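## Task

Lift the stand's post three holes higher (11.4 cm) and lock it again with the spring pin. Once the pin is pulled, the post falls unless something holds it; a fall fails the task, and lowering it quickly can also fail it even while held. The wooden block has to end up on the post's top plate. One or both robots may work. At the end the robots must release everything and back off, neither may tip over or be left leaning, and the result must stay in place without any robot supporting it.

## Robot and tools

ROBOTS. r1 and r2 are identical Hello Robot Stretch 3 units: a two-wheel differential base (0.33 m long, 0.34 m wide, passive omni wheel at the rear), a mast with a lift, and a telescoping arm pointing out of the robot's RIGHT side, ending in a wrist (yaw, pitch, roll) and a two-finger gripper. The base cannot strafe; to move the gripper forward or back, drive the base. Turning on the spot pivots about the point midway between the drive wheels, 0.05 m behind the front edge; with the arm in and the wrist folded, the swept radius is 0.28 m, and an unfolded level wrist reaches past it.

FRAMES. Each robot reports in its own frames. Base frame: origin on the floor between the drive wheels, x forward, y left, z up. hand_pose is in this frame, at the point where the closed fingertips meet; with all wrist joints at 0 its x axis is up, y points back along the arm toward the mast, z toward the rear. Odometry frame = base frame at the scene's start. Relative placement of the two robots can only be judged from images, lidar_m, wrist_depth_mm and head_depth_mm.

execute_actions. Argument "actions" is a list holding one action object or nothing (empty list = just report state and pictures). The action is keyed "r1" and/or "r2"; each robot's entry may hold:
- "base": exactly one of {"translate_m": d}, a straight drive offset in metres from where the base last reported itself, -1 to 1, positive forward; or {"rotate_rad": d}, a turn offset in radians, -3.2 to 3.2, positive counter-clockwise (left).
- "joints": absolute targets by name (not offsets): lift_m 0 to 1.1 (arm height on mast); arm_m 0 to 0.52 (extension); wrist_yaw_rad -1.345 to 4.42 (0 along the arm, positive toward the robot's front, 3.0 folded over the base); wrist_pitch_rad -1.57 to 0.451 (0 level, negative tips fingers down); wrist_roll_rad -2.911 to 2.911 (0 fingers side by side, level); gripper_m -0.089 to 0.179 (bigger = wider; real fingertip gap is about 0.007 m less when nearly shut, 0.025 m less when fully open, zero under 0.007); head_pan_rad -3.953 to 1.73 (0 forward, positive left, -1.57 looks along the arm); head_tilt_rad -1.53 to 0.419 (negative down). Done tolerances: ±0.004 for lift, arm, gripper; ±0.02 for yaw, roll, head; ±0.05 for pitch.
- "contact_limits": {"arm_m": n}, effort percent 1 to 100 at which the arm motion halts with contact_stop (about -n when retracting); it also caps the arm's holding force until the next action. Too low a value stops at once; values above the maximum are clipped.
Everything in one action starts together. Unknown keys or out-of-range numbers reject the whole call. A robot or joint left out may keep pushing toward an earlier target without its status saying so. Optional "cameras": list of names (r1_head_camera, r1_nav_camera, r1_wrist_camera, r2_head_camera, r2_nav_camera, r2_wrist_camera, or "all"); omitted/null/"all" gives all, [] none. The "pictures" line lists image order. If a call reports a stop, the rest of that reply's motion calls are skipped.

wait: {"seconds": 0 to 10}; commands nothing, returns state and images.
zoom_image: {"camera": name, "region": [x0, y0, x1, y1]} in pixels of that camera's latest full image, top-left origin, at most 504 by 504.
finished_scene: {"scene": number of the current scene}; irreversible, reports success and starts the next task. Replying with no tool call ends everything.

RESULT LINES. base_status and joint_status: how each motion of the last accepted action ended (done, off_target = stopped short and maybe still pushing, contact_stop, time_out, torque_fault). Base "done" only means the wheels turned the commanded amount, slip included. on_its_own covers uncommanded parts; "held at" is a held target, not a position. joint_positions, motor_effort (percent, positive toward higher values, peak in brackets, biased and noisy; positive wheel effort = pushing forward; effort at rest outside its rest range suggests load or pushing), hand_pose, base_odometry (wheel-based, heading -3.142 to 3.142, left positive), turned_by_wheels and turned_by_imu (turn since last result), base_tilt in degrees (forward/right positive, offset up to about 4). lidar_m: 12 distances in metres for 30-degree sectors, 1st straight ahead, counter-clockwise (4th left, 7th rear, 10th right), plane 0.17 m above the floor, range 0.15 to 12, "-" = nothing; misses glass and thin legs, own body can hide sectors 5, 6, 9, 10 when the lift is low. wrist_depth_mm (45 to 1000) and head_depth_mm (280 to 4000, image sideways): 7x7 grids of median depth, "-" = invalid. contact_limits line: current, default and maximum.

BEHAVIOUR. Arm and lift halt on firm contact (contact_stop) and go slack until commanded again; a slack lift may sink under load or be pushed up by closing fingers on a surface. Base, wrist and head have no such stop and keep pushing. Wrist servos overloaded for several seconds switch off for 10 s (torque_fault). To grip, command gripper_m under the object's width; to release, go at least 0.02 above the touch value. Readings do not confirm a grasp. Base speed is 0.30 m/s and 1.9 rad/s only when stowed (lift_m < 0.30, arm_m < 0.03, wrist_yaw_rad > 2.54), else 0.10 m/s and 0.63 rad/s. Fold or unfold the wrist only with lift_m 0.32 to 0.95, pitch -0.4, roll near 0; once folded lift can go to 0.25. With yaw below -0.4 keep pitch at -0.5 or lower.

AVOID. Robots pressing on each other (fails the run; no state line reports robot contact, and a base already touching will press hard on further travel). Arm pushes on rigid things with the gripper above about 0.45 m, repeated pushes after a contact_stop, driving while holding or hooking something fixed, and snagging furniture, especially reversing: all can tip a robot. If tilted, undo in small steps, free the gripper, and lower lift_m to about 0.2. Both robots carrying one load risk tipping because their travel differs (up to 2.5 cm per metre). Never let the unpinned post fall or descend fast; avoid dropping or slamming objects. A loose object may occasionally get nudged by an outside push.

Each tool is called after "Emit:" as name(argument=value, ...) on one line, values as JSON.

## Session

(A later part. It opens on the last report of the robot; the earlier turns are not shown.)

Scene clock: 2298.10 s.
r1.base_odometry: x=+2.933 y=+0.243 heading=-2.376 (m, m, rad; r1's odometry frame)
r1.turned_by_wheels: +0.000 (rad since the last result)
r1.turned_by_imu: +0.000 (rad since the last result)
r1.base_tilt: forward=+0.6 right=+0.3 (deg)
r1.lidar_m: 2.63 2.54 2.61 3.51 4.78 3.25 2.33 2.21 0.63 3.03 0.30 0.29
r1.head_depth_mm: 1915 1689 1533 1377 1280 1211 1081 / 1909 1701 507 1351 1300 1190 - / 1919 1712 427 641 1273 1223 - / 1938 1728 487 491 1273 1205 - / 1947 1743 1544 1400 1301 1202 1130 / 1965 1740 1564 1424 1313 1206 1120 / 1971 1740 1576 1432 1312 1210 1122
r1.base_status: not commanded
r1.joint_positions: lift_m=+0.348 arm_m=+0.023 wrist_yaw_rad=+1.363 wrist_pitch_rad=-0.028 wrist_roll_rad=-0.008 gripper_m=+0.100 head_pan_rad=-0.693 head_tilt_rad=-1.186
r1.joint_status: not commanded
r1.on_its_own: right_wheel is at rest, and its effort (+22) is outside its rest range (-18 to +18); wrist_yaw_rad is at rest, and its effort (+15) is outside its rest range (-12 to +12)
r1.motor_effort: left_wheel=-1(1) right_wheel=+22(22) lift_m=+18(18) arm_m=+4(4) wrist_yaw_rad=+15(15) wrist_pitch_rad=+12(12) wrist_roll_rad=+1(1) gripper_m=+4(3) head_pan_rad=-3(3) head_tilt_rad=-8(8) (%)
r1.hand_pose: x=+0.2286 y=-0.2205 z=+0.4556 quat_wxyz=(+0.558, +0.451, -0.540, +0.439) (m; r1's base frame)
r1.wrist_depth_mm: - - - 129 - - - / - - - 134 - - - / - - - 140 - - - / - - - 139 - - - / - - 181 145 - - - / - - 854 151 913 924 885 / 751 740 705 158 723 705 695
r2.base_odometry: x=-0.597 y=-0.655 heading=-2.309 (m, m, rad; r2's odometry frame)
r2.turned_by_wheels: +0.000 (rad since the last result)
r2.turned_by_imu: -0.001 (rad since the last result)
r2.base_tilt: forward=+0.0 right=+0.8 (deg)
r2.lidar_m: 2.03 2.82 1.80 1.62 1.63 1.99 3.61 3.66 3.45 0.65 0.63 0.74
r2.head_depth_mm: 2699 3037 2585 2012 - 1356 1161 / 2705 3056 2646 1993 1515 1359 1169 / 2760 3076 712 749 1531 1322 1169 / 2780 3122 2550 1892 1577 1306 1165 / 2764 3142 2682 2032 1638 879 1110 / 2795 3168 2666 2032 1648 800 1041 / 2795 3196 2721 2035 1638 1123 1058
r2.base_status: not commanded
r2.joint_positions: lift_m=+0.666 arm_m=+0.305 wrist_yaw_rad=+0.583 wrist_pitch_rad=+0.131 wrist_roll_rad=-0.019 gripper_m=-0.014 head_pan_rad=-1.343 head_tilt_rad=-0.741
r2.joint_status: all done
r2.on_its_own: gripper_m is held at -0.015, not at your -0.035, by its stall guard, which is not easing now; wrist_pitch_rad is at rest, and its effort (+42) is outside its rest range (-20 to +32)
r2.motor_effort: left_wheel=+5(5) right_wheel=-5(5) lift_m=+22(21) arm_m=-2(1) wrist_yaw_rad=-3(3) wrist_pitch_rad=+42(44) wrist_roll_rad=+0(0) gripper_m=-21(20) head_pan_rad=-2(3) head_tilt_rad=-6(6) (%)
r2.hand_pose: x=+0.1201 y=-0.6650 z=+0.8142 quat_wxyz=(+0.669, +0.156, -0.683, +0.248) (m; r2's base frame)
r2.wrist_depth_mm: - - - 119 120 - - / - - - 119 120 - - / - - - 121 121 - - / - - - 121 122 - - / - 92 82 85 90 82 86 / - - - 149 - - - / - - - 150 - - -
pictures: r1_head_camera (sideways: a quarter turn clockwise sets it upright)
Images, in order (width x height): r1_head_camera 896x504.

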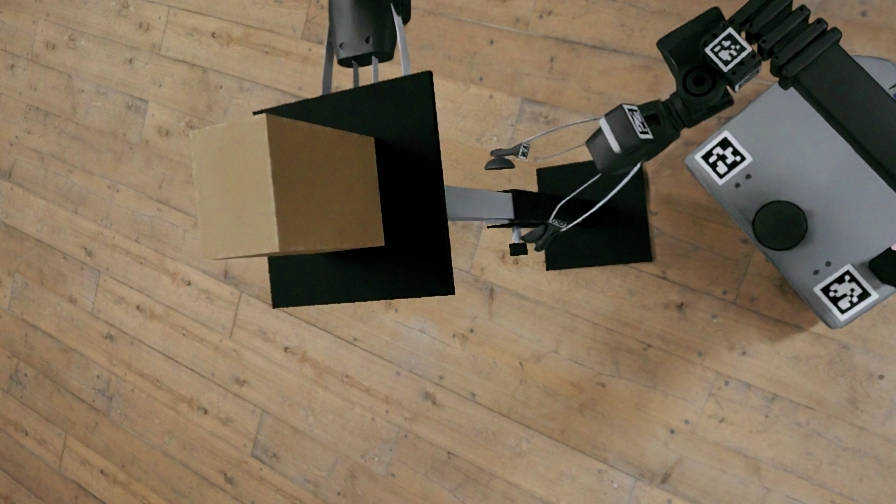

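Emit:
execute_actions(actions=[{"r2": {"joints": {"lift_m": 0.669}}, "r1": {"base": {"translate_m": -0.10}}}], cameras=[])

Emit:
execute_actions(actions=[{"r1": {"base": {"rotate_rad": 0.628}, "joints": {"wrist_yaw_rad": 3.0, "wrist_pitch_rad": -0.4, "arm_m": 0.005, "gripper_m": 0.03, "head_pan_rad": -0.8, "head_tilt_rad": -0.9}}}], cameras=["r1_nav_camera"])

Emit:
execute_actions(actions=[{"r1": {"joints": {"lift_m": 0.28}}}], cameras=["r1_nav_camera"])

Scene clock: 2420.17 s.
r1.base_odometry: x=+3.005 y=+0.312 heading=-2.376 (m, m, rad; r1's odometry frame)
r1.turned_by_wheels: +0.000 (rad since the last result)
r1.turned_by_imu: +0.000 (rad since the last result)
r1.base_tilt: forward=+0.7 right=+0.2 (deg)
r1.lidar_m: 2.73 2.62 2.68 3.60 4.73 3.11 2.24 2.13 0.59 2.92 3.97 0.38
r1.head_depth_mm: 1914 1691 1462 1397 1281 1209 1089 / 1915 1709 573 1403 1296 1190 - / 1936 1701 588 1406 1292 1221 - / 1935 447 520 1377 1276 1200 - / 1952 436 520 1422 1301 1208 1125 / 1967 1742 1553 1422 1309 1207 1122 / 1971 1743 1576 1432 1313 1214 1121
r1.base_status: done
r1.joint_positions: lift_m=+0.348 arm_m=+0.023 wrist_yaw_rad=+1.372 wrist_pitch_rad=-0.024 wrist_roll_rad=-0.008 gripper_m=+0.100 head_pan_rad=-0.693 head_tilt_rad=-1.186
r1.joint_status: not commanded
r1.motor_effort: left_wheel=+2(4) right_wheel=-2(19) lift_m=+18(18) arm_m=+2(4) wrist_yaw_rad=+4(27) wrist_pitch_rad=+10(12) wrist_roll_rad=+1(1) gripper_m=+0(4) head_pan_rad=-3(3) head_tilt_rad=-7(8) (%)
r1.hand_pose: x=+0.2292 y=-0.2184 z=+0.4565 quat_wxyz=(+0.555, +0.453, -0.539, +0.443) (m; r1's base frame)
r1.wrist_depth_mm: - - - - - - - / - - - - - - - / - - - - - - - / - - - 260 - - - / - - - 261 - - - / - - 852 267 892 945 855 / 763 755 738 277 710 692 716
r2.base_odometry: x=-0.597 y=-0.655 heading=-2.309 (m, m, rad; r2's odometry frame)
r2.turned_by_wheels: +0.000 (rad since the last result)
r2.turned_by_imu: -0.001 (rad since the last result)
r2.base_tilt: forward=+0.0 right=+0.8 (deg)
r2.lidar_m: 2.03 2.83 1.79 1.62 1.63 1.99 3.62 3.65 3.44 0.65 0.59 0.59
r2.head_depth_mm: 2697 3049 2636 2078 - 1348 1167 / 2726 3026 2633 2000 1510 1353 1175 / 2754 3103 714 749 1535 1322 1170 / 2740 3107 2574 1863 1588 1324 1167 / 2758 3178 2703 2015 1626 1274 1153 / 2790 3166 2664 2058 1632 833 1001 / 2827 3167 2681 2045 1649 1365 996
r2.base_status: not commanded
r2.joint_positions: lift_m=+0.668 arm_m=+0.305 wrist_yaw_rad=+0.583 wrist_pitch_rad=+0.123 wrist_roll_rad=-0.019 gripper_m=-0.014 head_pan_rad=-1.343 head_tilt_rad=-0.741
r2.joint_status: all done
r2.on_its_own: gripper_m is held at -0.015, not at your -0.035, by its stall guard, which is not easing now; wrist_pitch_rad is at rest, and its effort (+44) is outside its rest range (-20 to +32)
r2.motor_effort: left_wheel=+5(5) right_wheel=-5(5) lift_m=+33(32) arm_m=-2(2) wrist_yaw_rad=-3(3) wrist_pitch_rad=+44(45) wrist_roll_rad=+0(0) gripper_m=-21(21) head_pan_rad=-3(3) head_tilt_rad=-6(6) (%)
r2.hand_pose: x=+0.1202 y=-0.6650 z=+0.8147 quat_wxyz=(+0.670, +0.159, -0.682, +0.246) (m; r2's base frame)
r2.wrist_depth_mm: - - - 118 119 - - / - - - 119 119 - - / - - - 120 120 - - / - - - 121 122 - - / - 81 84 88 82 84 90 / - - - 148 - - - / - - - 150 - - -
pictures: none
No camera images: the call's "cameras" was empty. Leave "cameras" out to get every camera's image.

Scene clock: 2422.17 s.
r1.base_odometry: x=+3.005 y=+0.312 heading=-1.748 (m, m, rad; r1's odometry frame)
r1.turned_by_wheels: +0.628 (rad since the last result)
r1.turned_by_imu: +0.629 (rad since the last result)
r1.base_tilt: forward=+0.6 right=+0.2 (deg)
r1.lidar_m: 2.62 2.78 1.53 1.53 2.81 2.17 2.12 0.58 3.26 3.98 0.38 2.67
r1.head_depth_mm: 3393 2549 2027 470 514 1265 1129 / 3440 2577 2040 1670 1378 1197 1121 / 3304 2593 2061 1711 1470 1281 1134 / 3087 2605 2063 1716 1474 1282 1137 / 2886 2615 2088 1724 1475 1292 1142 / 2654 2640 2089 1734 1486 1295 1145 / 2482 2601 2105 1748 1490 1294 1149
r1.base_status: done
r1.joint_positions: lift_m=+0.348 arm_m=+0.005 wrist_yaw_rad=+2.997 wrist_pitch_rad=-0.416 wrist_roll_rad=-0.008 gripper_m=+0.030 head_pan_rad=-0.793 head_tilt_rad=-0.903
r1.joint_status: all done
r1.motor_effort: left_wheel=-2(5) right_wheel=+2(4) lift_m=+18(18) arm_m=-3(4) wrist_yaw_rad=+4(4) wrist_pitch_rad=+6(10) wrist_roll_rad=+1(1) gripper_m=+0(80) head_pan_rad=-4(16) head_tilt_rad=+1(22) (%)
r1.hand_pose: x=+0.0111 y=+0.0721 z=+0.3614 quat_wxyz=(+0.195, +0.698, +0.097, +0.682) (m; r1's base frame)
r1.wrist_depth_mm: - - - - - - - / - - - - - - - / - - - - - - 972 / 866 834 821 817 819 758 769 / 697 694 711 672 667 653 640 / 583 568 - 546 552 546 546 / 499 512 - - 479 477 469
r2.base_odometry: x=-0.597 y=-0.655 heading=-2.309 (m, m, rad; r2's odometry frame)
r2.turned_by_wheels: +0.000 (rad since the last result)
r2.turned_by_imu: -0.001 (rad since the last result)
r2.base_tilt: forward=+0.0 right=+0.8 (deg)
r2.lidar_m: 2.02 2.82 1.79 1.62 1.63 1.99 3.61 3.65 3.45 0.65 0.59 0.59
r2.head_depth_mm: 2693 3004 2615 2072 - 1345 1170 / 2709 3058 2641 2019 1514 1347 1165 / 2736 3093 711 751 1537 1314 1165 / 2737 3138 2534 1892 1589 1315 1172 / 2773 3126 2675 2036 1633 1332 1113 / 2757 3160 2693 2041 1650 787 1028 / 2816 3212 2717 2052 1650 1016 1034
r2.base_status: not commanded
r2.joint_positions: lift_m=+0.668 arm_m=+0.305 wrist_yaw_rad=+0.583 wrist_pitch_rad=+0.123 wrist_roll_rad=-0.019 gripper_m=-0.014 head_pan_rad=-1.343 head_tilt_rad=-0.741
r2.joint_status: not commanded
r2.on_its_own: gripper_m is held at -0.015, not at your -0.035, by its stall guard, which is not easing now; wrist_pitch_rad is at rest, and its effort (+44) is outside its rest range (-20 to +32)
r2.motor_effort: left_wheel=+5(5) right_wheel=-5(5) lift_m=+33(33) arm_m=-1(2) wrist_yaw_rad=-3(3) wrist_pitch_rad=+44(44) wrist_roll_rad=+0(0) gripper_m=-21(21) head_pan_rad=-3(3) head_tilt_rad=-6(6) (%)
r2.hand_pose: x=+0.1202 y=-0.6650 z=+0.8147 quat_wxyz=(+0.670, +0.159, -0.682, +0.246) (m; r2's base frame)
r2.wrist_depth_mm: - - - 118 119 - - / - - - 119 120 - - / - - - 120 120 - - / - - - 121 122 - - / - 81 84 88 82 84 90 / - - - 148 - - - / - - - 150 - - -
pictures: r1_nav_camera (sideways: a quarter turn counterclockwise sets it upright)
Images, in order (width x height): r1_nav_camera 672x504.

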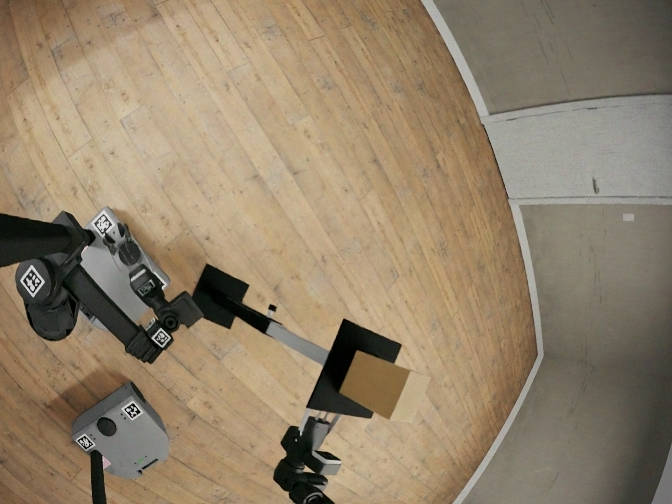

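Scene clock: 2423.63 s.
r1.base_odometry: x=+3.005 y=+0.312 heading=-1.748 (m, m, rad; r1's odometry frame)
r1.turned_by_wheels: +0.000 (rad since the last result)
r1.turned_by_imu: +0.000 (rad since the last result)
r1.base_tilt: forward=+0.6 right=+0.3 (deg)
r1.lidar_m: 2.62 2.79 1.53 1.53 2.82 2.16 2.13 0.59 3.25 3.99 0.38 2.67
r1.head_depth_mm: 3423 2547 2040 470 514 1267 1122 / 3423 2547 2035 1668 1372 1195 1116 / 3284 2594 2047 1714 1462 1279 1135 / 3094 2584 2070 1716 1472 1285 1139 / 2917 2621 2078 1739 1476 1287 1142 / 2672 2625 2082 1736 1484 1288 1146 / 2484 2619 2111 1740 1491 1302 1154
r1.base_status: not commanded
r1.joint_positions: lift_m=+0.280 arm_m=+0.005 wrist_yaw_rad=+2.997 wrist_pitch_rad=-0.417 wrist_roll_rad=-0.008 gripper_m=+0.030 head_pan_rad=-0.793 head_tilt_rad=-0.903
r1.joint_status: all done
r1.motor_effort: left_wheel=-2(2) right_wheel=+2(2) lift_m=+18(12) arm_m=-3(3) wrist_yaw_rad=+3(4) wrist_pitch_rad=+7(7) wrist_roll_rad=+1(1) gripper_m=+0(0) head_pan_rad=-3(4) head_tilt_rad=+2(1) (%)
r1.hand_pose: x=+0.0111 y=+0.0720 z=+0.2930 quat_wxyz=(+0.196, +0.698, +0.097, +0.682) (m; r1's base frame)
r1.wrist_depth_mm: - - - - - - - / - - - - - - - / 944 - 918 899 864 874 844 / 731 719 710 707 696 669 651 / 598 595 600 564 568 543 554 / 491 491 - - 478 471 461 / 439 - - - 413 410 401
r2.base_odometry: x=-0.597 y=-0.655 heading=-2.309 (m, m, rad; r2's odometry frame)
r2.turned_by_wheels: +0.000 (rad since the last result)
r2.turned_by_imu: +0.000 (rad since the last result)
r2.base_tilt: forward=+0.0 right=+0.8 (deg)
r2.lidar_m: 2.02 2.84 1.79 1.62 1.63 1.99 3.62 3.65 3.45 0.65 0.59 0.59
r2.head_depth_mm: 2678 3035 2607 2061 - 1344 1162 / 2680 3037 2632 1993 1507 1356 1170 / 2718 3046 715 750 1534 1314 1167 / 2747 3100 2579 1875 1583 1318 1173 / 2813 3171 2672 2031 1627 1279 1115 / 2817 3136 2647 2051 1633 841 1039 / 2802 3226 2711 2039 1639 1039 1038
r2.base_status: not commanded
r2.joint_positions: lift_m=+0.668 arm_m=+0.305 wrist_yaw_rad=+0.583 wrist_pitch_rad=+0.123 wrist_roll_rad=-0.019 gripper_m=-0.014 head_pan_rad=-1.343 head_tilt_rad=-0.741
r2.joint_status: not commanded
r2.on_its_own: gripper_m is held at -0.015, not at your -0.035, by its stall guard, which is not easing now; wrist_pitch_rad is at rest, and its effort (+44) is outside its rest range (-20 to +32)
r2.motor_effort: left_wheel=+5(4) right_wheel=-5(5) lift_m=+33(33) arm_m=-2(2) wrist_yaw_rad=-3(3) wrist_pitch_rad=+44(44) wrist_roll_rad=+0(0) gripper_m=-20(21) head_pan_rad=-3(3) head_tilt_rad=-6(6) (%)
r2.hand_pose: x=+0.1202 y=-0.6650 z=+0.8147 quat_wxyz=(+0.670, +0.159, -0.682, +0.246) (m; r2's base frame)
r2.wrist_depth_mm: - - - 118 119 - - / - - - 119 120 - - / - - - 120 120 - - / - - - 121 121 - - / - 81 84 88 82 84 90 / - - - 149 - - - / - - - 150 - - -
pictures: r1_nav_camera (sideways: a quarter turn counterclockwise sets it upright)
Images, in order (width x height): r1_nav_camera 672x504.

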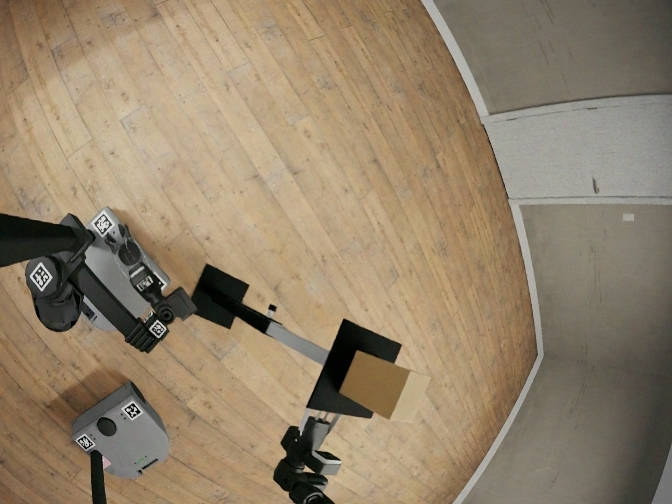

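Emit:
execute_actions(actions=[{"r1": {"base": {"translate_m": 0.496}}}], cameras=[])

Emit:
execute_actions(actions=[{"r1": {"base": {"rotate_rad": -1.222}, "joints": {"head_pan_rad": -1.9, "head_tilt_rad": -0.95}}}], cameras=[])

Emit:
execute_actions(actions=[{"r1": {"base": {"translate_m": 0.50}}}], cameras=["r1_nav_camera", "r1_head_camera"])

Scene clock: 2447.47 s.
r1.base_odometry: x=+2.917 y=-0.176 heading=-1.748 (m, m, rad; r1's odometry frame)
r1.turned_by_wheels: +0.000 (rad since the last result)
r1.turned_by_imu: +0.003 (rad since the last result)
r1.base_tilt: forward=+0.6 right=+0.3 (deg)
r1.lidar_m: 2.12 2.26 3.28 1.48 3.44 2.68 2.62 0.49 0.49 4.02 2.80 2.17
r1.head_depth_mm: 3193 2555 2041 1692 1451 1274 1127 / 3007 2581 2038 1706 1454 1272 1133 / 2750 2601 2065 1716 1466 1277 1132 / 2518 2607 2086 1719 1466 1290 1135 / 2307 2517 2090 1734 1477 1285 1145 / 2140 2376 2099 1733 1481 1300 1147 / 1990 2226 2115 1751 1489 1298 1146
r1.base_status: done
r1.joint_positions: lift_m=+0.280 arm_m=+0.005 wrist_yaw_rad=+2.998 wrist_pitch_rad=-0.417 wrist_roll_rad=-0.008 gripper_m=+0.030 head_pan_rad=-0.793 head_tilt_rad=-0.902
r1.joint_status: not commanded
r1.motor_effort: left_wheel=-2(7) right_wheel=+2(8) lift_m=+18(18) arm_m=-3(3) wrist_yaw_rad=+3(4) wrist_pitch_rad=+7(7) wrist_roll_rad=+1(1) gripper_m=+0(0) head_pan_rad=-3(3) head_tilt_rad=+1(1) (%)
r1.hand_pose: x=+0.0109 y=+0.0720 z=+0.2930 quat_wxyz=(+0.196, +0.698, +0.097, +0.682) (m; r1's base frame)
r1.wrist_depth_mm: - - - - - - - / - - - - - - - / 911 - 922 902 863 856 868 / 749 729 721 684 687 674 660 / 600 587 593 563 566 552 537 / 492 496 - - 472 465 456 / 437 - - - 405 403 401
r2.base_odometry: x=-0.597 y=-0.655 heading=-2.309 (m, m, rad; r2's odometry frame)
r2.turned_by_wheels: +0.000 (rad since the last result)
r2.turned_by_imu: -0.002 (rad since the last result)
r2.base_tilt: forward=+0.0 right=+0.8 (deg)
r2.lidar_m: 2.02 2.84 1.79 1.62 1.63 1.99 3.61 3.65 3.46 0.65 1.04 3.81
r2.head_depth_mm: 2699 3034 2618 2053 - 1361 1165 / 2695 3079 2622 1994 1510 1340 1166 / 2728 3085 713 749 1532 1303 1169 / 2785 3103 2555 1872 1581 1324 1169 / 2797 3128 2640 1965 1474 1361 1172 / 2829 3149 2726 2032 1427 1337 1179 / 2812 3197 2726 1171 1438 1372 1187
r2.base_status: not commanded
r2.joint_positions: lift_m=+0.668 arm_m=+0.305 wrist_yaw_rad=+0.583 wrist_pitch_rad=+0.123 wrist_roll_rad=-0.019 gripper_m=-0.014 head_pan_rad=-1.343 head_tilt_rad=-0.741
r2.joint_status: not commanded
r2.on_its_own: gripper_m is held at -0.015, not at your -0.035, by its stall guard, which is not easing now; wrist_pitch_rad is at rest, and its effort (+44) is outside its rest range (-20 to +32)
r2.motor_effort: left_wheel=+4(5) right_wheel=-5(5) lift_m=+33(33) arm_m=-2(1) wrist_yaw_rad=-4(3) wrist_pitch_rad=+44(44) wrist_roll_rad=+0(0) gripper_m=-21(21) head_pan_rad=-3(3) head_tilt_rad=-6(6) (%)
r2.hand_pose: x=+0.1202 y=-0.6650 z=+0.8147 quat_wxyz=(+0.670, +0.159, -0.682, +0.246) (m; r2's base frame)
r2.wrist_depth_mm: - - - 118 119 - - / - - - 119 120 - - / - - - 120 121 - - / - - - 121 122 - - / - 81 83 89 82 84 90 / - - - 148 - - - / - 597 - 150 - - -
pictures: none
No camera images: the call's "cameras" was empty. Leave "cameras" out to get every camera's image.

Scene clock: 2449.47 s.
r1.base_odometry: x=+2.917 y=-0.176 heading=-2.970 (m, m, rad; r1's odometry frame)
r1.turned_by_wheels: -1.222 (rad since the last result)
r1.turned_by_imu: -1.221 (rad since the last result)
r1.base_tilt: forward=+0.7 right=+0.3 (deg)
r1.lidar_m: 3.36 2.25 2.12 2.15 2.75 1.47 4.16 2.82 2.63 1.04 0.49 4.00
r1.head_depth_mm: 2398 2374 1954 1638 1413 1252 1118 / 2440 2389 1946 1647 1422 1256 1141 / 2447 2413 1967 1655 1430 1256 1177 / 2479 2403 1981 1660 1440 1262 1165 / 2500 2453 1989 1589 1447 1273 1132 / 2402 2324 1899 1511 1448 1267 1134 / 1007 2479 2006 1605 1452 1207 1145
r1.base_status: done
r1.joint_positions: lift_m=+0.280 arm_m=+0.005 wrist_yaw_rad=+2.998 wrist_pitch_rad=-0.417 wrist_roll_rad=-0.008 gripper_m=+0.030 head_pan_rad=-1.893 head_tilt_rad=-0.939
r1.joint_status: all done
r1.motor_effort: left_wheel=+3(8) right_wheel=-2(6) lift_m=+18(19) arm_m=-3(3) wrist_yaw_rad=+2(2) wrist_pitch_rad=+7(7) wrist_roll_rad=+1(1) gripper_m=+0(0) head_pan_rad=-3(40) head_tilt_rad=-6(13) (%)
r1.hand_pose: x=+0.0109 y=+0.0720 z=+0.2930 quat_wxyz=(+0.196, +0.698, +0.097, +0.682) (m; r1's base frame)
r1.wrist_depth_mm: - - - - - - - / - - - - - - - / 956 - 908 888 864 853 849 / 742 711 701 701 690 675 660 / 583 579 596 575 580 546 547 / 489 491 - - 478 473 462 / 454 - - - 412 407 403
r2.base_odometry: x=-0.597 y=-0.655 heading=-2.309 (m, m, rad; r2's odometry frame)
r2.turned_by_wheels: +0.000 (rad since the last result)
r2.turned_by_imu: -0.001 (rad since the last result)
r2.base_tilt: forward=+0.0 right=+0.8 (deg)
r2.lidar_m: 2.03 2.83 1.80 1.62 1.63 1.99 3.62 3.65 3.46 0.65 1.05 3.85
r2.head_depth_mm: 2689 3037 2598 2071 - 1351 1165 / 2739 3077 2632 2005 1503 1353 1164 / 2767 3102 712 749 1530 1315 1172 / 2762 3098 2570 1877 1587 1320 1172 / 2772 3194 2673 2026 1633 1368 1174 / 2824 3182 2710 2059 1438 1365 1174 / 2796 3100 2474 1293 1471 1376 1183
r2.base_status: not commanded
r2.joint_positions: lift_m=+0.668 arm_m=+0.305 wrist_yaw_rad=+0.583 wrist_pitch_rad=+0.123 wrist_roll_rad=-0.019 gripper_m=-0.014 head_pan_rad=-1.343 head_tilt_rad=-0.741
r2.joint_status: not commanded
r2.on_its_own: gripper_m is held at -0.015, not at your -0.035, by its stall guard, which is not easing now; wrist_pitch_rad is at rest, and its effort (+45) is outside its rest range (-20 to +32)
r2.motor_effort: left_wheel=+5(5) right_wheel=-5(5) lift_m=+33(33) arm_m=-1(1) wrist_yaw_rad=-4(3) wrist_pitch_rad=+45(45) wrist_roll_rad=+0(0) gripper_m=-21(21) head_pan_rad=-3(3) head_tilt_rad=-6(6) (%)
r2.hand_pose: x=+0.1202 y=-0.6650 z=+0.8147 quat_wxyz=(+0.670, +0.159, -0.682, +0.246) (m; r2's base frame)
r2.wrist_depth_mm: - - - 118 119 - - / - - - 119 120 - - / - - - 120 121 - - / - - 758 121 122 - - / - 81 83 89 82 84 90 / - - - 148 - - - / - 672 - 150 - - -
pictures: none
No camera images: the call's "cameras" was empty. Leave "cameras" out to get every camera's image.

Scene clock: 2452.87 s.
r1.base_odometry: x=+2.424 y=-0.261 heading=-2.970 (m, m, rad; r1's odometry frame)
r1.turned_by_wheels: +0.000 (rad since the last result)
r1.turned_by_imu: +0.003 (rad since the last result)
r1.base_tilt: forward=+0.5 right=+0.2 (deg)
r1.lidar_m: 3.02 2.03 1.90 1.95 2.48 3.16 1.95 3.01 0.51 2.87 3.67 3.57
r1.head_depth_mm: 2563 2360 623 1631 1420 1251 1118 / 2565 2389 601 820 1369 1254 1136 / 1074 804 747 1568 1404 1246 1178 / 2583 817 1971 1623 1435 1265 1165 / 2707 2448 1979 1670 1442 1272 1136 / 2760 2442 2000 1679 1450 1276 1136 / 2791 2473 2006 1695 1457 1282 1141
r1.base_status: done
r1.joint_positions: lift_m=+0.280 arm_m=+0.005 wrist_yaw_rad=+2.998 wrist_pitch_rad=-0.417 wrist_roll_rad=-0.008 gripper_m=+0.030 head_pan_rad=-1.893 head_tilt_rad=-0.939
r1.joint_status: not commanded
r1.motor_effort: left_wheel=+1(10) right_wheel=-2(4) lift_m=+18(18) arm_m=-3(3) wrist_yaw_rad=+3(2) wrist_pitch_rad=+7(7) wrist_roll_rad=+1(1) gripper_m=+0(0) head_pan_rad=-3(3) head_tilt_rad=-6(6) (%)
r1.hand_pose: x=+0.0109 y=+0.0720 z=+0.2930 quat_wxyz=(+0.196, +0.698, +0.097, +0.682) (m; r1's base frame)
r1.wrist_depth_mm: - - - - - - - / - - - - - - - / 954 - 903 911 854 858 838 / 747 726 712 702 687 676 661 / 596 575 594 561 564 554 546 / 492 505 - - 482 466 466 / 445 - - - 411 402 409
r2.base_odometry: x=-0.597 y=-0.655 heading=-2.309 (m, m, rad; r2's odometry frame)
r2.turned_by_wheels: +0.000 (rad since the last result)
r2.turned_by_imu: -0.001 (rad since the last result)
r2.base_tilt: forward=+0.0 right=+0.8 (deg)
r2.lidar_m: 2.02 2.82 1.79 1.62 1.63 1.99 3.62 3.64 3.43 0.65 3.14 3.82
r2.head_depth_mm: 2670 3023 2641 2056 - 1352 1166 / 2729 3061 2644 1961 1505 1358 1156 / 2739 3074 711 746 1517 1313 1170 / 2661 2958 1400 1606 1533 1328 1174 / 2818 3116 2672 2023 1624 1359 1170 / 2789 3150 2669 2047 1643 1375 1181 / 2805 3176 2731 2036 1649 1378 1191
r2.base_status: not commanded
r2.joint_positions: lift_m=+0.668 arm_m=+0.305 wrist_yaw_rad=+0.583 wrist_pitch_rad=+0.123 wrist_roll_rad=-0.019 gripper_m=-0.014 head_pan_rad=-1.343 head_tilt_rad=-0.741
r2.joint_status: not commanded
r2.on_its_own: gripper_m is held at -0.015, not at your -0.035, by its stall guard, which is not easing now; wrist_pitch_rad is at rest, and its effort (+44) is outside its rest range (-20 to +32)
r2.motor_effort: left_wheel=+4(4) right_wheel=-6(5) lift_m=+33(33) arm_m=-1(1) wrist_yaw_rad=-3(3) wrist_pitch_rad=+44(44) wrist_roll_rad=+0(0) gripper_m=-22(21) head_pan_rad=-3(3) head_tilt_rad=-6(6) (%)
r2.hand_pose: x=+0.1202 y=-0.6650 z=+0.8147 quat_wxyz=(+0.670, +0.159, -0.682, +0.246) (m; r2's base frame)
r2.wrist_depth_mm: - - - 118 119 - - / - - - 119 119 - - / - - - 120 120 - - / - - - 121 122 - - / - 81 84 89 82 84 90 / - - - 149 - - - / - - - 150 682 - -
pictures: r1_head_camera (sideways: a quarter turn clockwise sets it upright), r1_nav_camera (sideways: a quarter turn counterclockwise sets it upright)
Images, in order (width x height): r1_head_camera 896x504, r1_nav_camera 672x504.

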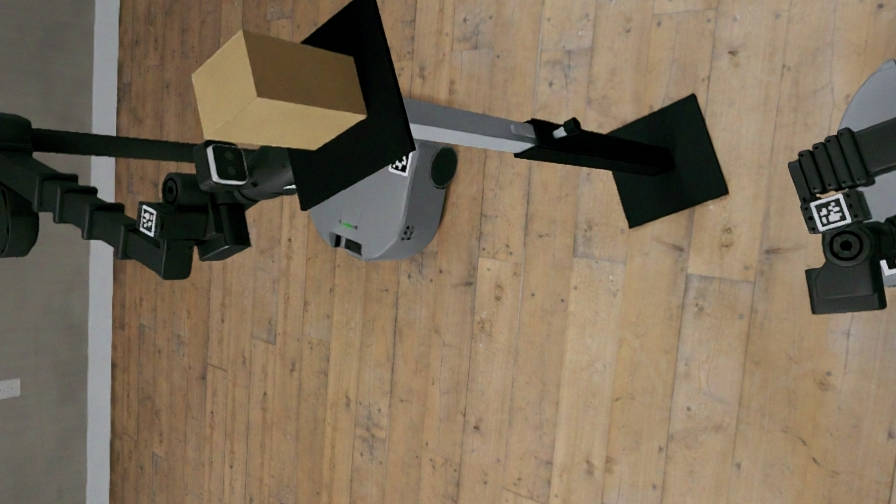

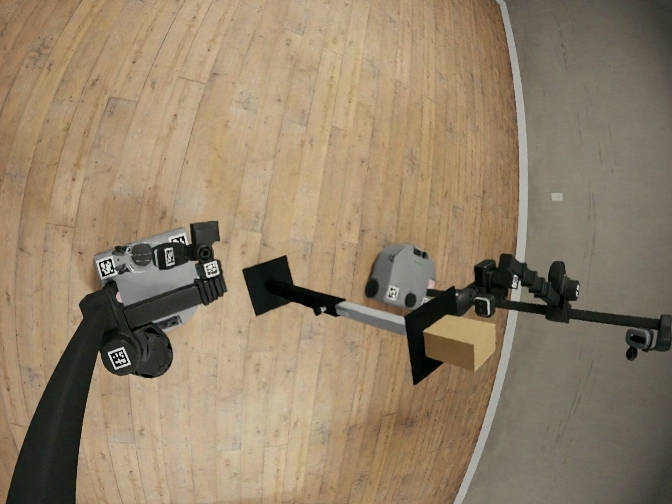

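Emit:
execute_actions(actions=[])

Scene clock: 2479.07 s.
r1.base_odometry: x=+2.424 y=-0.261 heading=-2.970 (m, m, rad; r1's odometry frame)
r1.turned_by_wheels: +0.000 (rad since the last result)
r1.turned_by_imu: +0.000 (rad since the last result)
r1.base_tilt: forward=+0.6 right=+0.2 (deg)
r1.lidar_m: 3.02 2.03 1.90 1.94 2.48 3.17 1.95 3.03 0.51 2.87 3.66 3.55
r1.head_depth_mm: 2584 2363 623 1641 1416 1256 1118 / 2549 2391 602 818 1373 1250 1137 / 1080 804 747 1566 1401 1245 1179 / 2573 816 1968 1629 1441 1260 1167 / 2718 2436 1977 1677 1441 1269 1136 / 2744 2460 1990 1688 1453 1276 1135 / 2769 2498 2000 1695 1460 1282 1141
r1.base_status: done
r1.joint_positions: lift_m=+0.280 arm_m=+0.005 wrist_yaw_rad=+2.998 wrist_pitch_rad=-0.417 wrist_roll_rad=-0.008 gripper_m=+0.030 head_pan_rad=-1.893 head_tilt_rad=-0.939
r1.joint_status: not commanded
r1.motor_effort: left_wheel=+1(10) right_wheel=-2(4) lift_m=+18(18) arm_m=-3(3) wrist_yaw_rad=+2(2) wrist_pitch_rad=+7(7) wrist_roll_rad=+1(1) gripper_m=+0(0) head_pan_rad=-3(3) head_tilt_rad=-6(6) (%)
r1.hand_pose: x=+0.0109 y=+0.0720 z=+0.2930 quat_wxyz=(+0.196, +0.698, +0.097, +0.682) (m; r1's base frame)
r1.wrist_depth_mm: - - - - - - - / - - - - - - - / 930 - 926 906 880 868 822 / 762 720 708 702 676 662 668 / 596 588 596 573 562 551 530 / 499 494 - - 479 464 459 / 441 - - - 410 409 413
r2.base_odometry: x=-0.597 y=-0.655 heading=-2.309 (m, m, rad; r2's odometry frame)
r2.turned_by_wheels: +0.000 (rad since the last result)
r2.turned_by_imu: -0.001 (rad since the last result)
r2.base_tilt: forward=+0.0 right=+0.8 (deg)
r2.lidar_m: 2.02 2.83 1.79 1.62 1.63 1.99 3.64 3.67 3.44 0.65 3.12 3.84
r2.head_depth_mm: 2687 3022 2611 2036 - 1348 1164 / 2686 3056 2623 1965 1515 1357 1164 / 2711 3039 711 747 1522 1328 1166 / 2687 3037 1386 1609 1537 1314 1175 / 2797 3159 2669 2037 1631 1362 1178 / 2824 3136 2659 2020 1644 1376 1183 / 2806 3218 2690 2051 1647 1378 1178
r2.base_status: not commanded
r2.joint_positions: lift_m=+0.668 arm_m=+0.305 wrist_yaw_rad=+0.583 wrist_pitch_rad=+0.123 wrist_roll_rad=-0.019 gripper_m=-0.014 head_pan_rad=-1.343 head_tilt_rad=-0.741
r2.joint_status: not commanded
r2.on_its_own: gripper_m is held at -0.015, not at your -0.035, by its stall guard, which is not easing now; wrist_pitch_rad is at rest, and its effort (+44) is outside its rest range (-20 to +32)
r2.motor_effort: left_wheel=+5(4) right_wheel=-5(5) lift_m=+33(33) arm_m=-2(1) wrist_yaw_rad=-3(3) wrist_pitch_rad=+44(44) wrist_roll_rad=+0(0) gripper_m=-21(21) head_pan_rad=-3(3) head_tilt_rad=-6(6) (%)
r2.hand_pose: x=+0.1202 y=-0.6650 z=+0.8147 quat_wxyz=(+0.670, +0.159, -0.682, +0.246) (m; r2's base frame)
r2.wrist_depth_mm: - - - 119 119 - - / - - - 119 120 - - / - - - 120 121 - - / - - - 121 122 - - / - 81 84 89 82 84 90 / - - - 148 - - - / - - - 149 679 - -
pictures: r1_head_camera (sideways: a quarter turn clockwise sets it upright), r1_nav_camera (sideways: a quarter turn counterclockwise sets it upright), r1_wrist_camera, r2_head_camera (sideways: a quarter turn clockwise sets it upright), r2_nav_camera (sideways: a quarter turn counterclockwise sets it upright), r2_wrist_camera
Images, in order (width x height): r1_head_camera 896x504, r1_nav_camera 672x504, r1_wrist_camera 644x364, r2_head_camera 896x504, r2_nav_camera 672x504, r2_wrist_camera 644x364.

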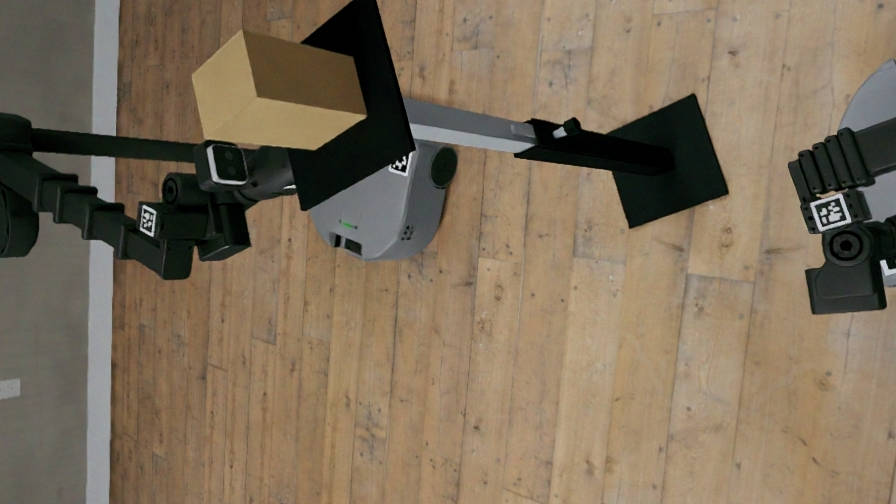

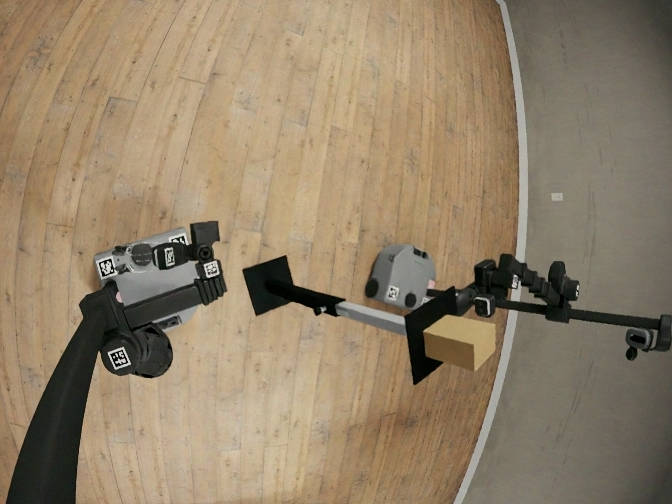

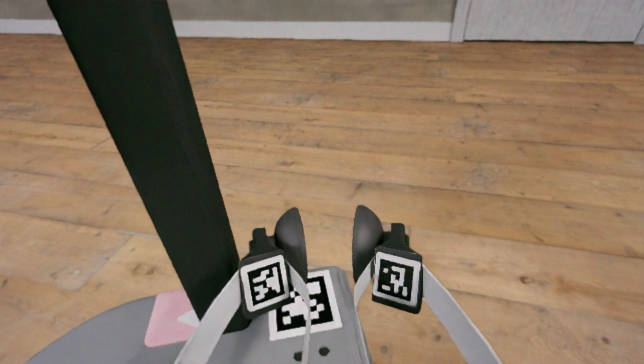

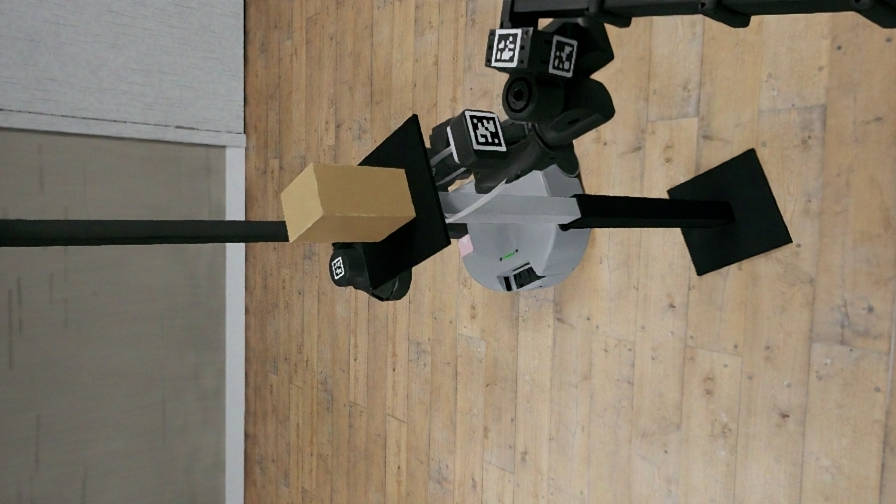

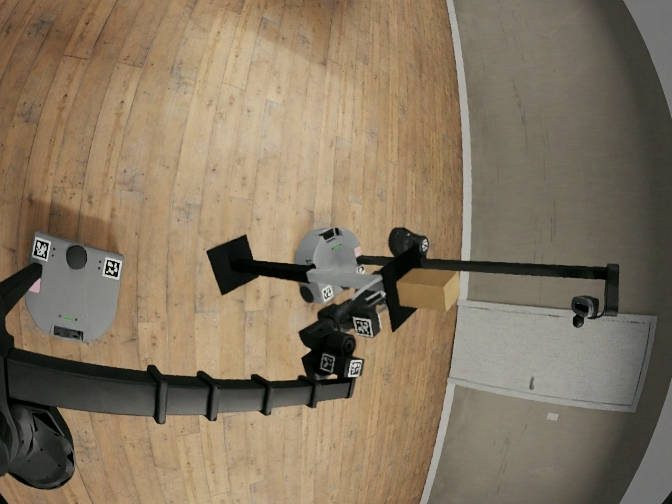

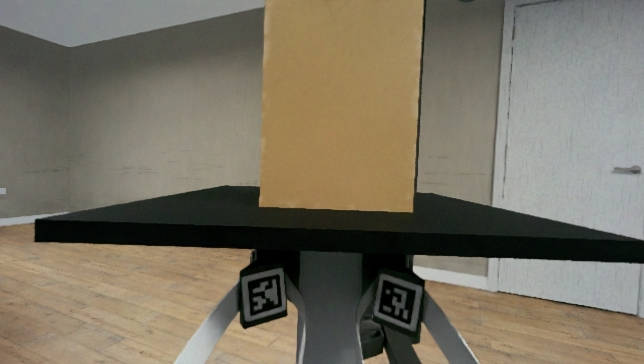

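Emit:
execute_actions(actions=[{"r1": {"base": {"translate_m": 0.03}, "joints": {"lift_m": 0.465, "arm_m": 0.30, "wrist_pitch_rad": -0.5}}}], cameras=["r1_head_camera"])

Emit:
execute_actions(actions=[{"r1": {"joints": {"wrist_yaw_rad": 4.42, "gripper_m": 0.10}}}], cameras=["r1_head_camera", "r1_wrist_camera"])

Scene clock: 2573.77 s.
r1.base_odometry: x=+2.395 y=-0.267 heading=-2.970 (m, m, rad; r1's odometry frame)
r1.turned_by_wheels: +0.000 (rad since the last result)
r1.turned_by_imu: +0.000 (rad since the last result)
r1.base_tilt: forward=+0.6 right=+0.2 (deg)
r1.lidar_m: 2.99 2.03 1.89 1.93 2.47 3.18 1.98 3.04 0.53 2.88 3.66 3.54
r1.head_depth_mm: 2590 2362 606 1639 1422 1250 1115 / 2455 1379 625 865 1333 1253 1155 / 1058 791 1620 1580 1437 1272 1146 / 2702 2272 1969 1659 1410 1266 1138 / 2744 2459 1979 1683 - 1250 1131 / 2769 2458 1995 1679 1427 1273 1134 / 2796 2488 2019 1695 1458 1283 1136
r1.base_status: done
r1.joint_positions: lift_m=+0.465 arm_m=+0.300 wrist_yaw_rad=+2.998 wrist_pitch_rad=-0.515 wrist_roll_rad=-0.008 gripper_m=+0.030 head_pan_rad=-1.893 head_tilt_rad=-0.939
r1.joint_status: all done
r1.motor_effort: left_wheel=+2(7) right_wheel=-1(4) lift_m=+24(24) arm_m=+4(4) wrist_yaw_rad=+2(3) wrist_pitch_rad=+7(7) wrist_roll_rad=+1(1) gripper_m=+0(0) head_pan_rad=-3(3) head_tilt_rad=-7(6) (%)
r1.hand_pose: x=+0.0089 y=-0.2357 z=+0.4563 quat_wxyz=(+0.228, +0.692, +0.132, +0.672) (m; r1's base frame)
r1.wrist_depth_mm: - - - - - - - / - - - - - - - / - - - - - - - / 900 876 906 899 873 860 828 / 772 759 - 735 729 713 697 / 657 663 - 652 631 622 613 / 570 580 - - 558 552 553
r2.base_odometry: x=-0.597 y=-0.655 heading=-2.309 (m, m, rad; r2's odometry frame)
r2.turned_by_wheels: +0.000 (rad since the last result)
r2.turned_by_imu: -0.002 (rad since the last result)
r2.base_tilt: forward=+0.0 right=+0.8 (deg)
r2.lidar_m: 2.03 2.83 1.79 1.62 1.63 1.99 3.63 3.66 3.45 0.65 3.13 3.83
r2.head_depth_mm: 2694 3017 2631 1006 - 1358 1159 / 2701 3054 2632 1064 1504 1358 1164 / 2665 3011 713 752 1514 1316 1173 / 2732 3067 1269 1651 1546 1327 1175 / 2750 3130 2664 2031 1629 1359 1185 / 2754 3134 2686 2021 1638 1372 1177 / 2794 3203 2734 2045 1642 1373 1176
r2.base_status: not commanded
r2.joint_positions: lift_m=+0.668 arm_m=+0.305 wrist_yaw_rad=+0.583 wrist_pitch_rad=+0.123 wrist_roll_rad=-0.019 gripper_m=-0.014 head_pan_rad=-1.343 head_tilt_rad=-0.741
r2.joint_status: not commanded
r2.on_its_own: gripper_m is held at -0.015, not at your -0.035, by its stall guard, which is not easing now; wrist_pitch_rad is at rest, and its effort (+44) is outside its rest range (-20 to +32)
r2.motor_effort: left_wheel=+5(5) right_wheel=-5(5) lift_m=+33(33) arm_m=-1(2) wrist_yaw_rad=-3(3) wrist_pitch_rad=+44(44) wrist_roll_rad=+0(0) gripper_m=-21(21) head_pan_rad=-3(3) head_tilt_rad=-6(6) (%)
r2.hand_pose: x=+0.1202 y=-0.6650 z=+0.8147 quat_wxyz=(+0.670, +0.159, -0.682, +0.246) (m; r2's base frame)
r2.wrist_depth_mm: - - - 118 119 - - / - - - 119 120 - - / - - - 120 121 - - / - - - 121 122 - - / - 81 83 89 82 84 90 / - - - 148 519 - - / - - - 150 - 353 -
pictures: r1_head_camera (sideways: a quarter turn clockwise sets it upright)
Images, in order (width x height): r1_head_camera 896x504.

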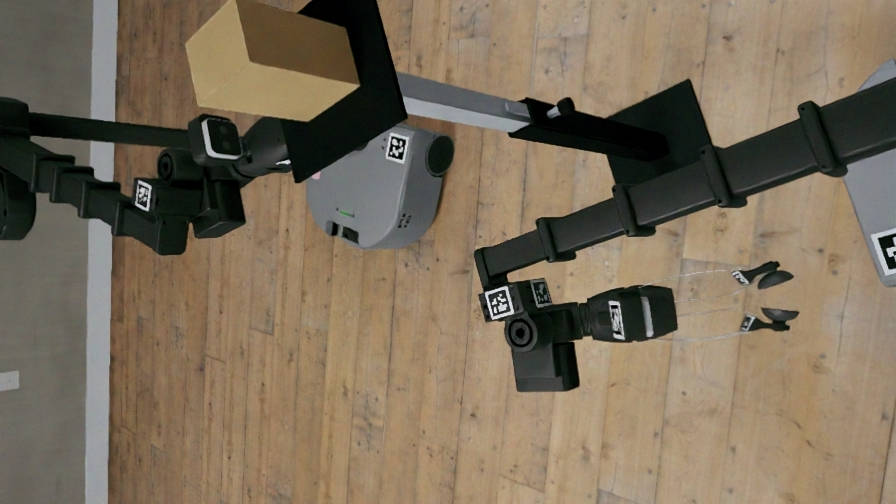

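Scene clock: 2575.50 s.
r1.base_odometry: x=+2.395 y=-0.267 heading=-2.970 (m, m, rad; r1's odometry frame)
r1.turned_by_wheels: +0.000 (rad since the last result)
r1.turned_by_imu: +0.000 (rad since the last result)
r1.base_tilt: forward=+0.6 right=+0.3 (deg)
r1.lidar_m: 2.99 2.02 1.89 1.93 2.47 3.19 1.98 3.05 0.53 2.88 3.68 3.52
r1.head_depth_mm: 2596 2359 606 1635 1420 1252 1123 / 2461 1386 625 866 1335 1257 1155 / 1052 794 1622 1579 1443 - 1144 / 2686 2282 1975 1656 1386 1265 1143 / 2710 2450 1991 1674 - 1272 1135 / 2773 2443 1996 1676 1460 1274 1133 / 2784 2477 2010 1686 1454 1281 1141
r1.base_status: not commanded
r1.joint_positions: lift_m=+0.465 arm_m=+0.300 wrist_yaw_rad=+4.417 wrist_pitch_rad=-0.515 wrist_roll_rad=-0.008 gripper_m=+0.100 head_pan_rad=-1.893 head_tilt_rad=-0.939
r1.joint_status: all done
r1.motor_effort: left_wheel=+2(2) right_wheel=-2(2) lift_m=+25(24) arm_m=+4(4) wrist_yaw_rad=+3(3) wrist_pitch_rad=+6(7) wrist_roll_rad=+1(1) gripper_m=+0(79) head_pan_rad=-3(3) head_tilt_rad=-6(6) (%)
r1.hand_pose: x=-0.2233 y=-0.3831 z=+0.4563 quat_wxyz=(-0.264, +0.439, +0.551, +0.659) (m; r1's base frame)
r1.wrist_depth_mm: 131 - - - - - - / 147 159 - - - - - / - 163 - - - - - / 937 178 827 872 844 849 820 / 775 213 724 749 719 736 706 / 661 667 639 638 628 617 654 / 579 567 351 566 560 547 -
r2.base_odometry: x=-0.597 y=-0.655 heading=-2.309 (m, m, rad; r2's odometry frame)
r2.turned_by_wheels: +0.000 (rad since the last result)
r2.turned_by_imu: +0.000 (rad since the last result)
r2.base_tilt: forward=+0.0 right=+0.8 (deg)
r2.lidar_m: 2.03 2.83 1.79 1.62 1.63 1.99 3.62 3.64 3.45 0.65 3.13 3.82
r2.head_depth_mm: 2688 3039 2599 1944 - 1356 1164 / 2731 3114 2625 993 1506 1350 1169 / 2695 3033 713 751 1504 1316 1176 / 2719 3022 1273 1651 1540 1321 1178 / 2778 3106 2705 2032 1633 1365 1173 / 2820 3176 2690 2046 1639 1375 1178 / 2791 3193 2752 2044 1637 1374 1181
r2.base_status: not commanded
r2.joint_positions: lift_m=+0.668 arm_m=+0.305 wrist_yaw_rad=+0.583 wrist_pitch_rad=+0.123 wrist_roll_rad=-0.019 gripper_m=-0.014 head_pan_rad=-1.343 head_tilt_rad=-0.741
r2.joint_status: not commanded
r2.on_its_own: gripper_m is held at -0.015, not at your -0.035, by its stall guard, which is not easing now; wrist_pitch_rad is at rest, and its effort (+44) is outside its rest range (-20 to +32)
r2.motor_effort: left_wheel=+5(5) right_wheel=-5(5) lift_m=+33(33) arm_m=-2(2) wrist_yaw_rad=-3(3) wrist_pitch_rad=+44(44) wrist_roll_rad=+0(0) gripper_m=-21(21) head_pan_rad=-3(2) head_tilt_rad=-6(6) (%)
r2.hand_pose: x=+0.1202 y=-0.6650 z=+0.8147 quat_wxyz=(+0.670, +0.159, -0.682, +0.246) (m; r2's base frame)
r2.wrist_depth_mm: - - - 118 119 - - / - - - 119 120 - - / - - - 120 120 - - / - - - 121 122 - - / - 81 84 89 82 84 90 / - - - 149 524 - - / - - - 150 - 351 -
pictures: r1_head_camera (sideways: a quarter turn clockwise sets it upright), r1_wrist_camera
Images, in order (width x height): r1_head_camera 896x504, r1_wrist_camera 644x364.

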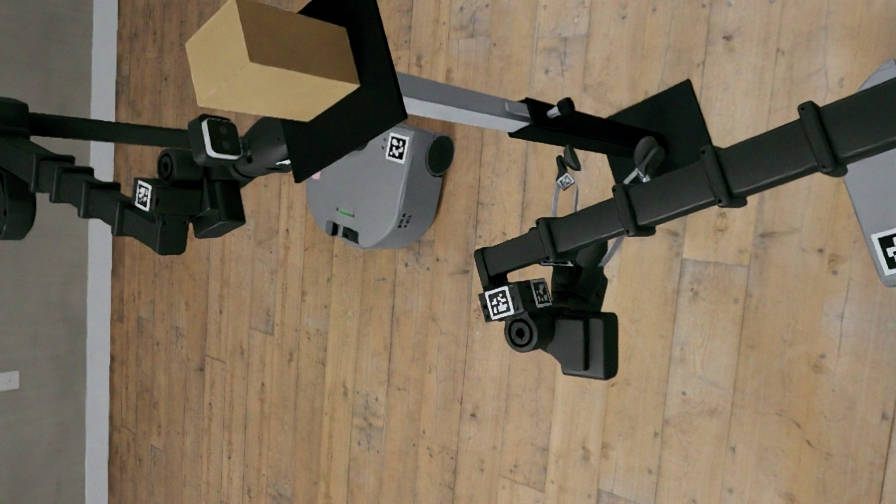

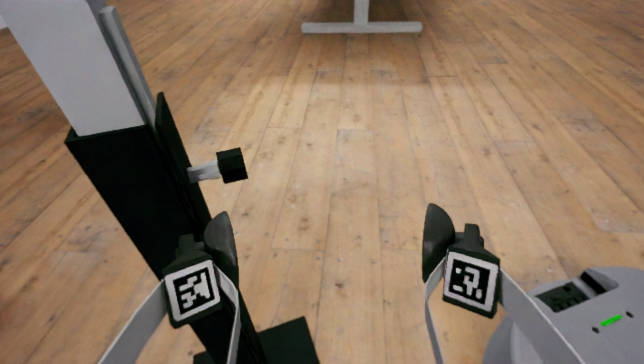

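Emit:
zoom_image(camera="r1_wrist_camera", region=[100, 80, 340, 320])

Region (100, 80, 340, 320) of r1_wrist_camera's 644x364 image, scaled by 2.100.

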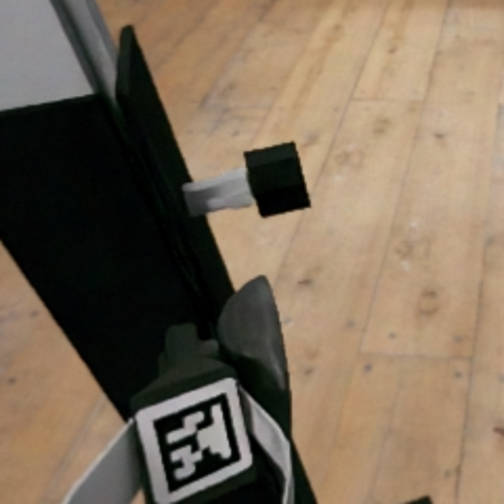

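Emit:
execute_actions(actions=[{"r1": {"base": {"translate_m": -0.028}, "joints": {"arm_m": 0.307}}}], cameras=["r1_wrist_camera"])

Emit:
zoom_image(camera="r1_wrist_camera", region=[100, 80, 340, 320])

Scene clock: 2608.93 s.
r1.base_odometry: x=+2.422 y=-0.262 heading=-2.970 (m, m, rad; r1's odometry frame)
r1.turned_by_wheels: +0.000 (rad since the last result)
r1.turned_by_imu: +0.000 (rad since the last result)
r1.base_tilt: forward=+0.6 right=+0.3 (deg)
r1.lidar_m: 3.01 2.02 1.90 1.94 2.49 3.16 1.95 3.02 0.51 2.87 3.67 3.55
r1.head_depth_mm: 2574 2372 623 1642 1420 1250 1123 / 2566 2404 601 821 1373 1255 1157 / 1079 810 747 1571 1432 1255 1145 / 2609 819 1978 1636 - 1265 1149 / 2696 2431 1977 1708 - 1268 1134 / 2765 2450 2001 1681 1446 1279 1135 / 2779 2501 2009 1691 1460 1278 1142
r1.base_status: done
r1.joint_positions: lift_m=+0.465 arm_m=+0.307 wrist_yaw_rad=+4.417 wrist_pitch_rad=-0.515 wrist_roll_rad=-0.008 gripper_m=+0.100 head_pan_rad=-1.893 head_tilt_rad=-0.939
r1.joint_status: all done
r1.motor_effort: left_wheel=+2(4) right_wheel=-2(4) lift_m=+24(25) arm_m=+4(3) wrist_yaw_rad=+3(4) wrist_pitch_rad=+6(6) wrist_roll_rad=+1(1) gripper_m=+0(0) head_pan_rad=-3(3) head_tilt_rad=-6(7) (%)
r1.hand_pose: x=-0.2233 y=-0.3901 z=+0.4563 quat_wxyz=(-0.264, +0.439, +0.551, +0.659) (m; r1's base frame)
r1.wrist_depth_mm: 108 - - - - - - / 120 134 - - - - - / - 139 - - - - - / 878 146 192 863 847 840 815 / 760 168 748 728 726 719 713 / 643 648 640 646 630 646 - / 566 560 268 564 553 556 -
r2.base_odometry: x=-0.597 y=-0.655 heading=-2.309 (m, m, rad; r2's odometry frame)
r2.turned_by_wheels: +0.000 (rad since the last result)
r2.turned_by_imu: -0.001 (rad since the last result)
r2.base_tilt: forward=+0.1 right=+0.8 (deg)
r2.lidar_m: 2.02 2.83 1.79 1.62 1.63 1.99 3.62 3.64 3.44 0.65 3.13 3.83
r2.head_depth_mm: 2712 3012 2599 1984 - 1350 1165 / 2703 3021 2616 989 1514 1361 1162 / 2694 3116 713 749 1505 1325 1166 / 2678 3025 1261 1655 1534 1320 1171 / 2756 3117 2662 2020 1639 1361 1176 / 2822 3203 2684 2032 1640 1361 1179 / 2827 3201 2715 2060 1640 1370 1187
r2.base_status: not commanded
r2.joint_positions: lift_m=+0.668 arm_m=+0.305 wrist_yaw_rad=+0.583 wrist_pitch_rad=+0.123 wrist_roll_rad=-0.019 gripper_m=-0.014 head_pan_rad=-1.343 head_tilt_rad=-0.741
r2.joint_status: not commanded
r2.on_its_own: gripper_m is held at -0.015, not at your -0.035, by its stall guard, which is not easing now; wrist_pitch_rad is at rest, and its effort (+44) is outside its rest range (-20 to +32)
r2.motor_effort: left_wheel=+5(5) right_wheel=-5(5) lift_m=+33(33) arm_m=-1(2) wrist_yaw_rad=-3(4) wrist_pitch_rad=+44(44) wrist_roll_rad=+0(0) gripper_m=-21(20) head_pan_rad=-2(3) head_tilt_rad=-6(6) (%)
r2.hand_pose: x=+0.1202 y=-0.6650 z=+0.8147 quat_wxyz=(+0.670, +0.159, -0.682, +0.246) (m; r2's base frame)
r2.wrist_depth_mm: - - - 118 119 - - / - - - 119 120 - - / - - - 120 120 - - / - - - 121 121 - - / - 81 84 89 82 84 89 / - - - 148 514 - - / - - - 150 - - -
pictures: r1_wrist_camera
Images, in order (width x height): r1_wrist_camera 644x364.

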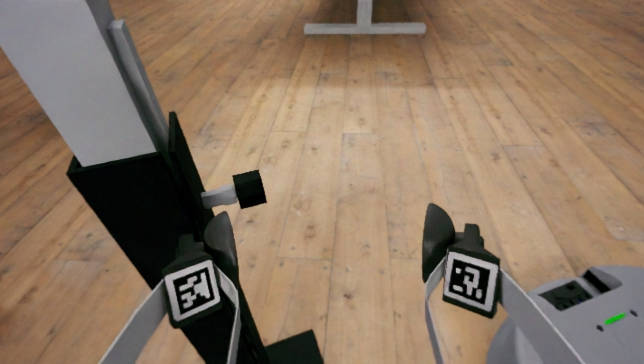

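Region (100, 80, 340, 320) of r1_wrist_camera's 644x364 image, scaled by 2.100.

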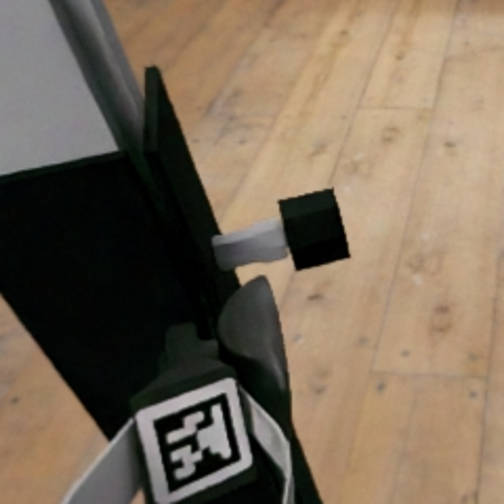

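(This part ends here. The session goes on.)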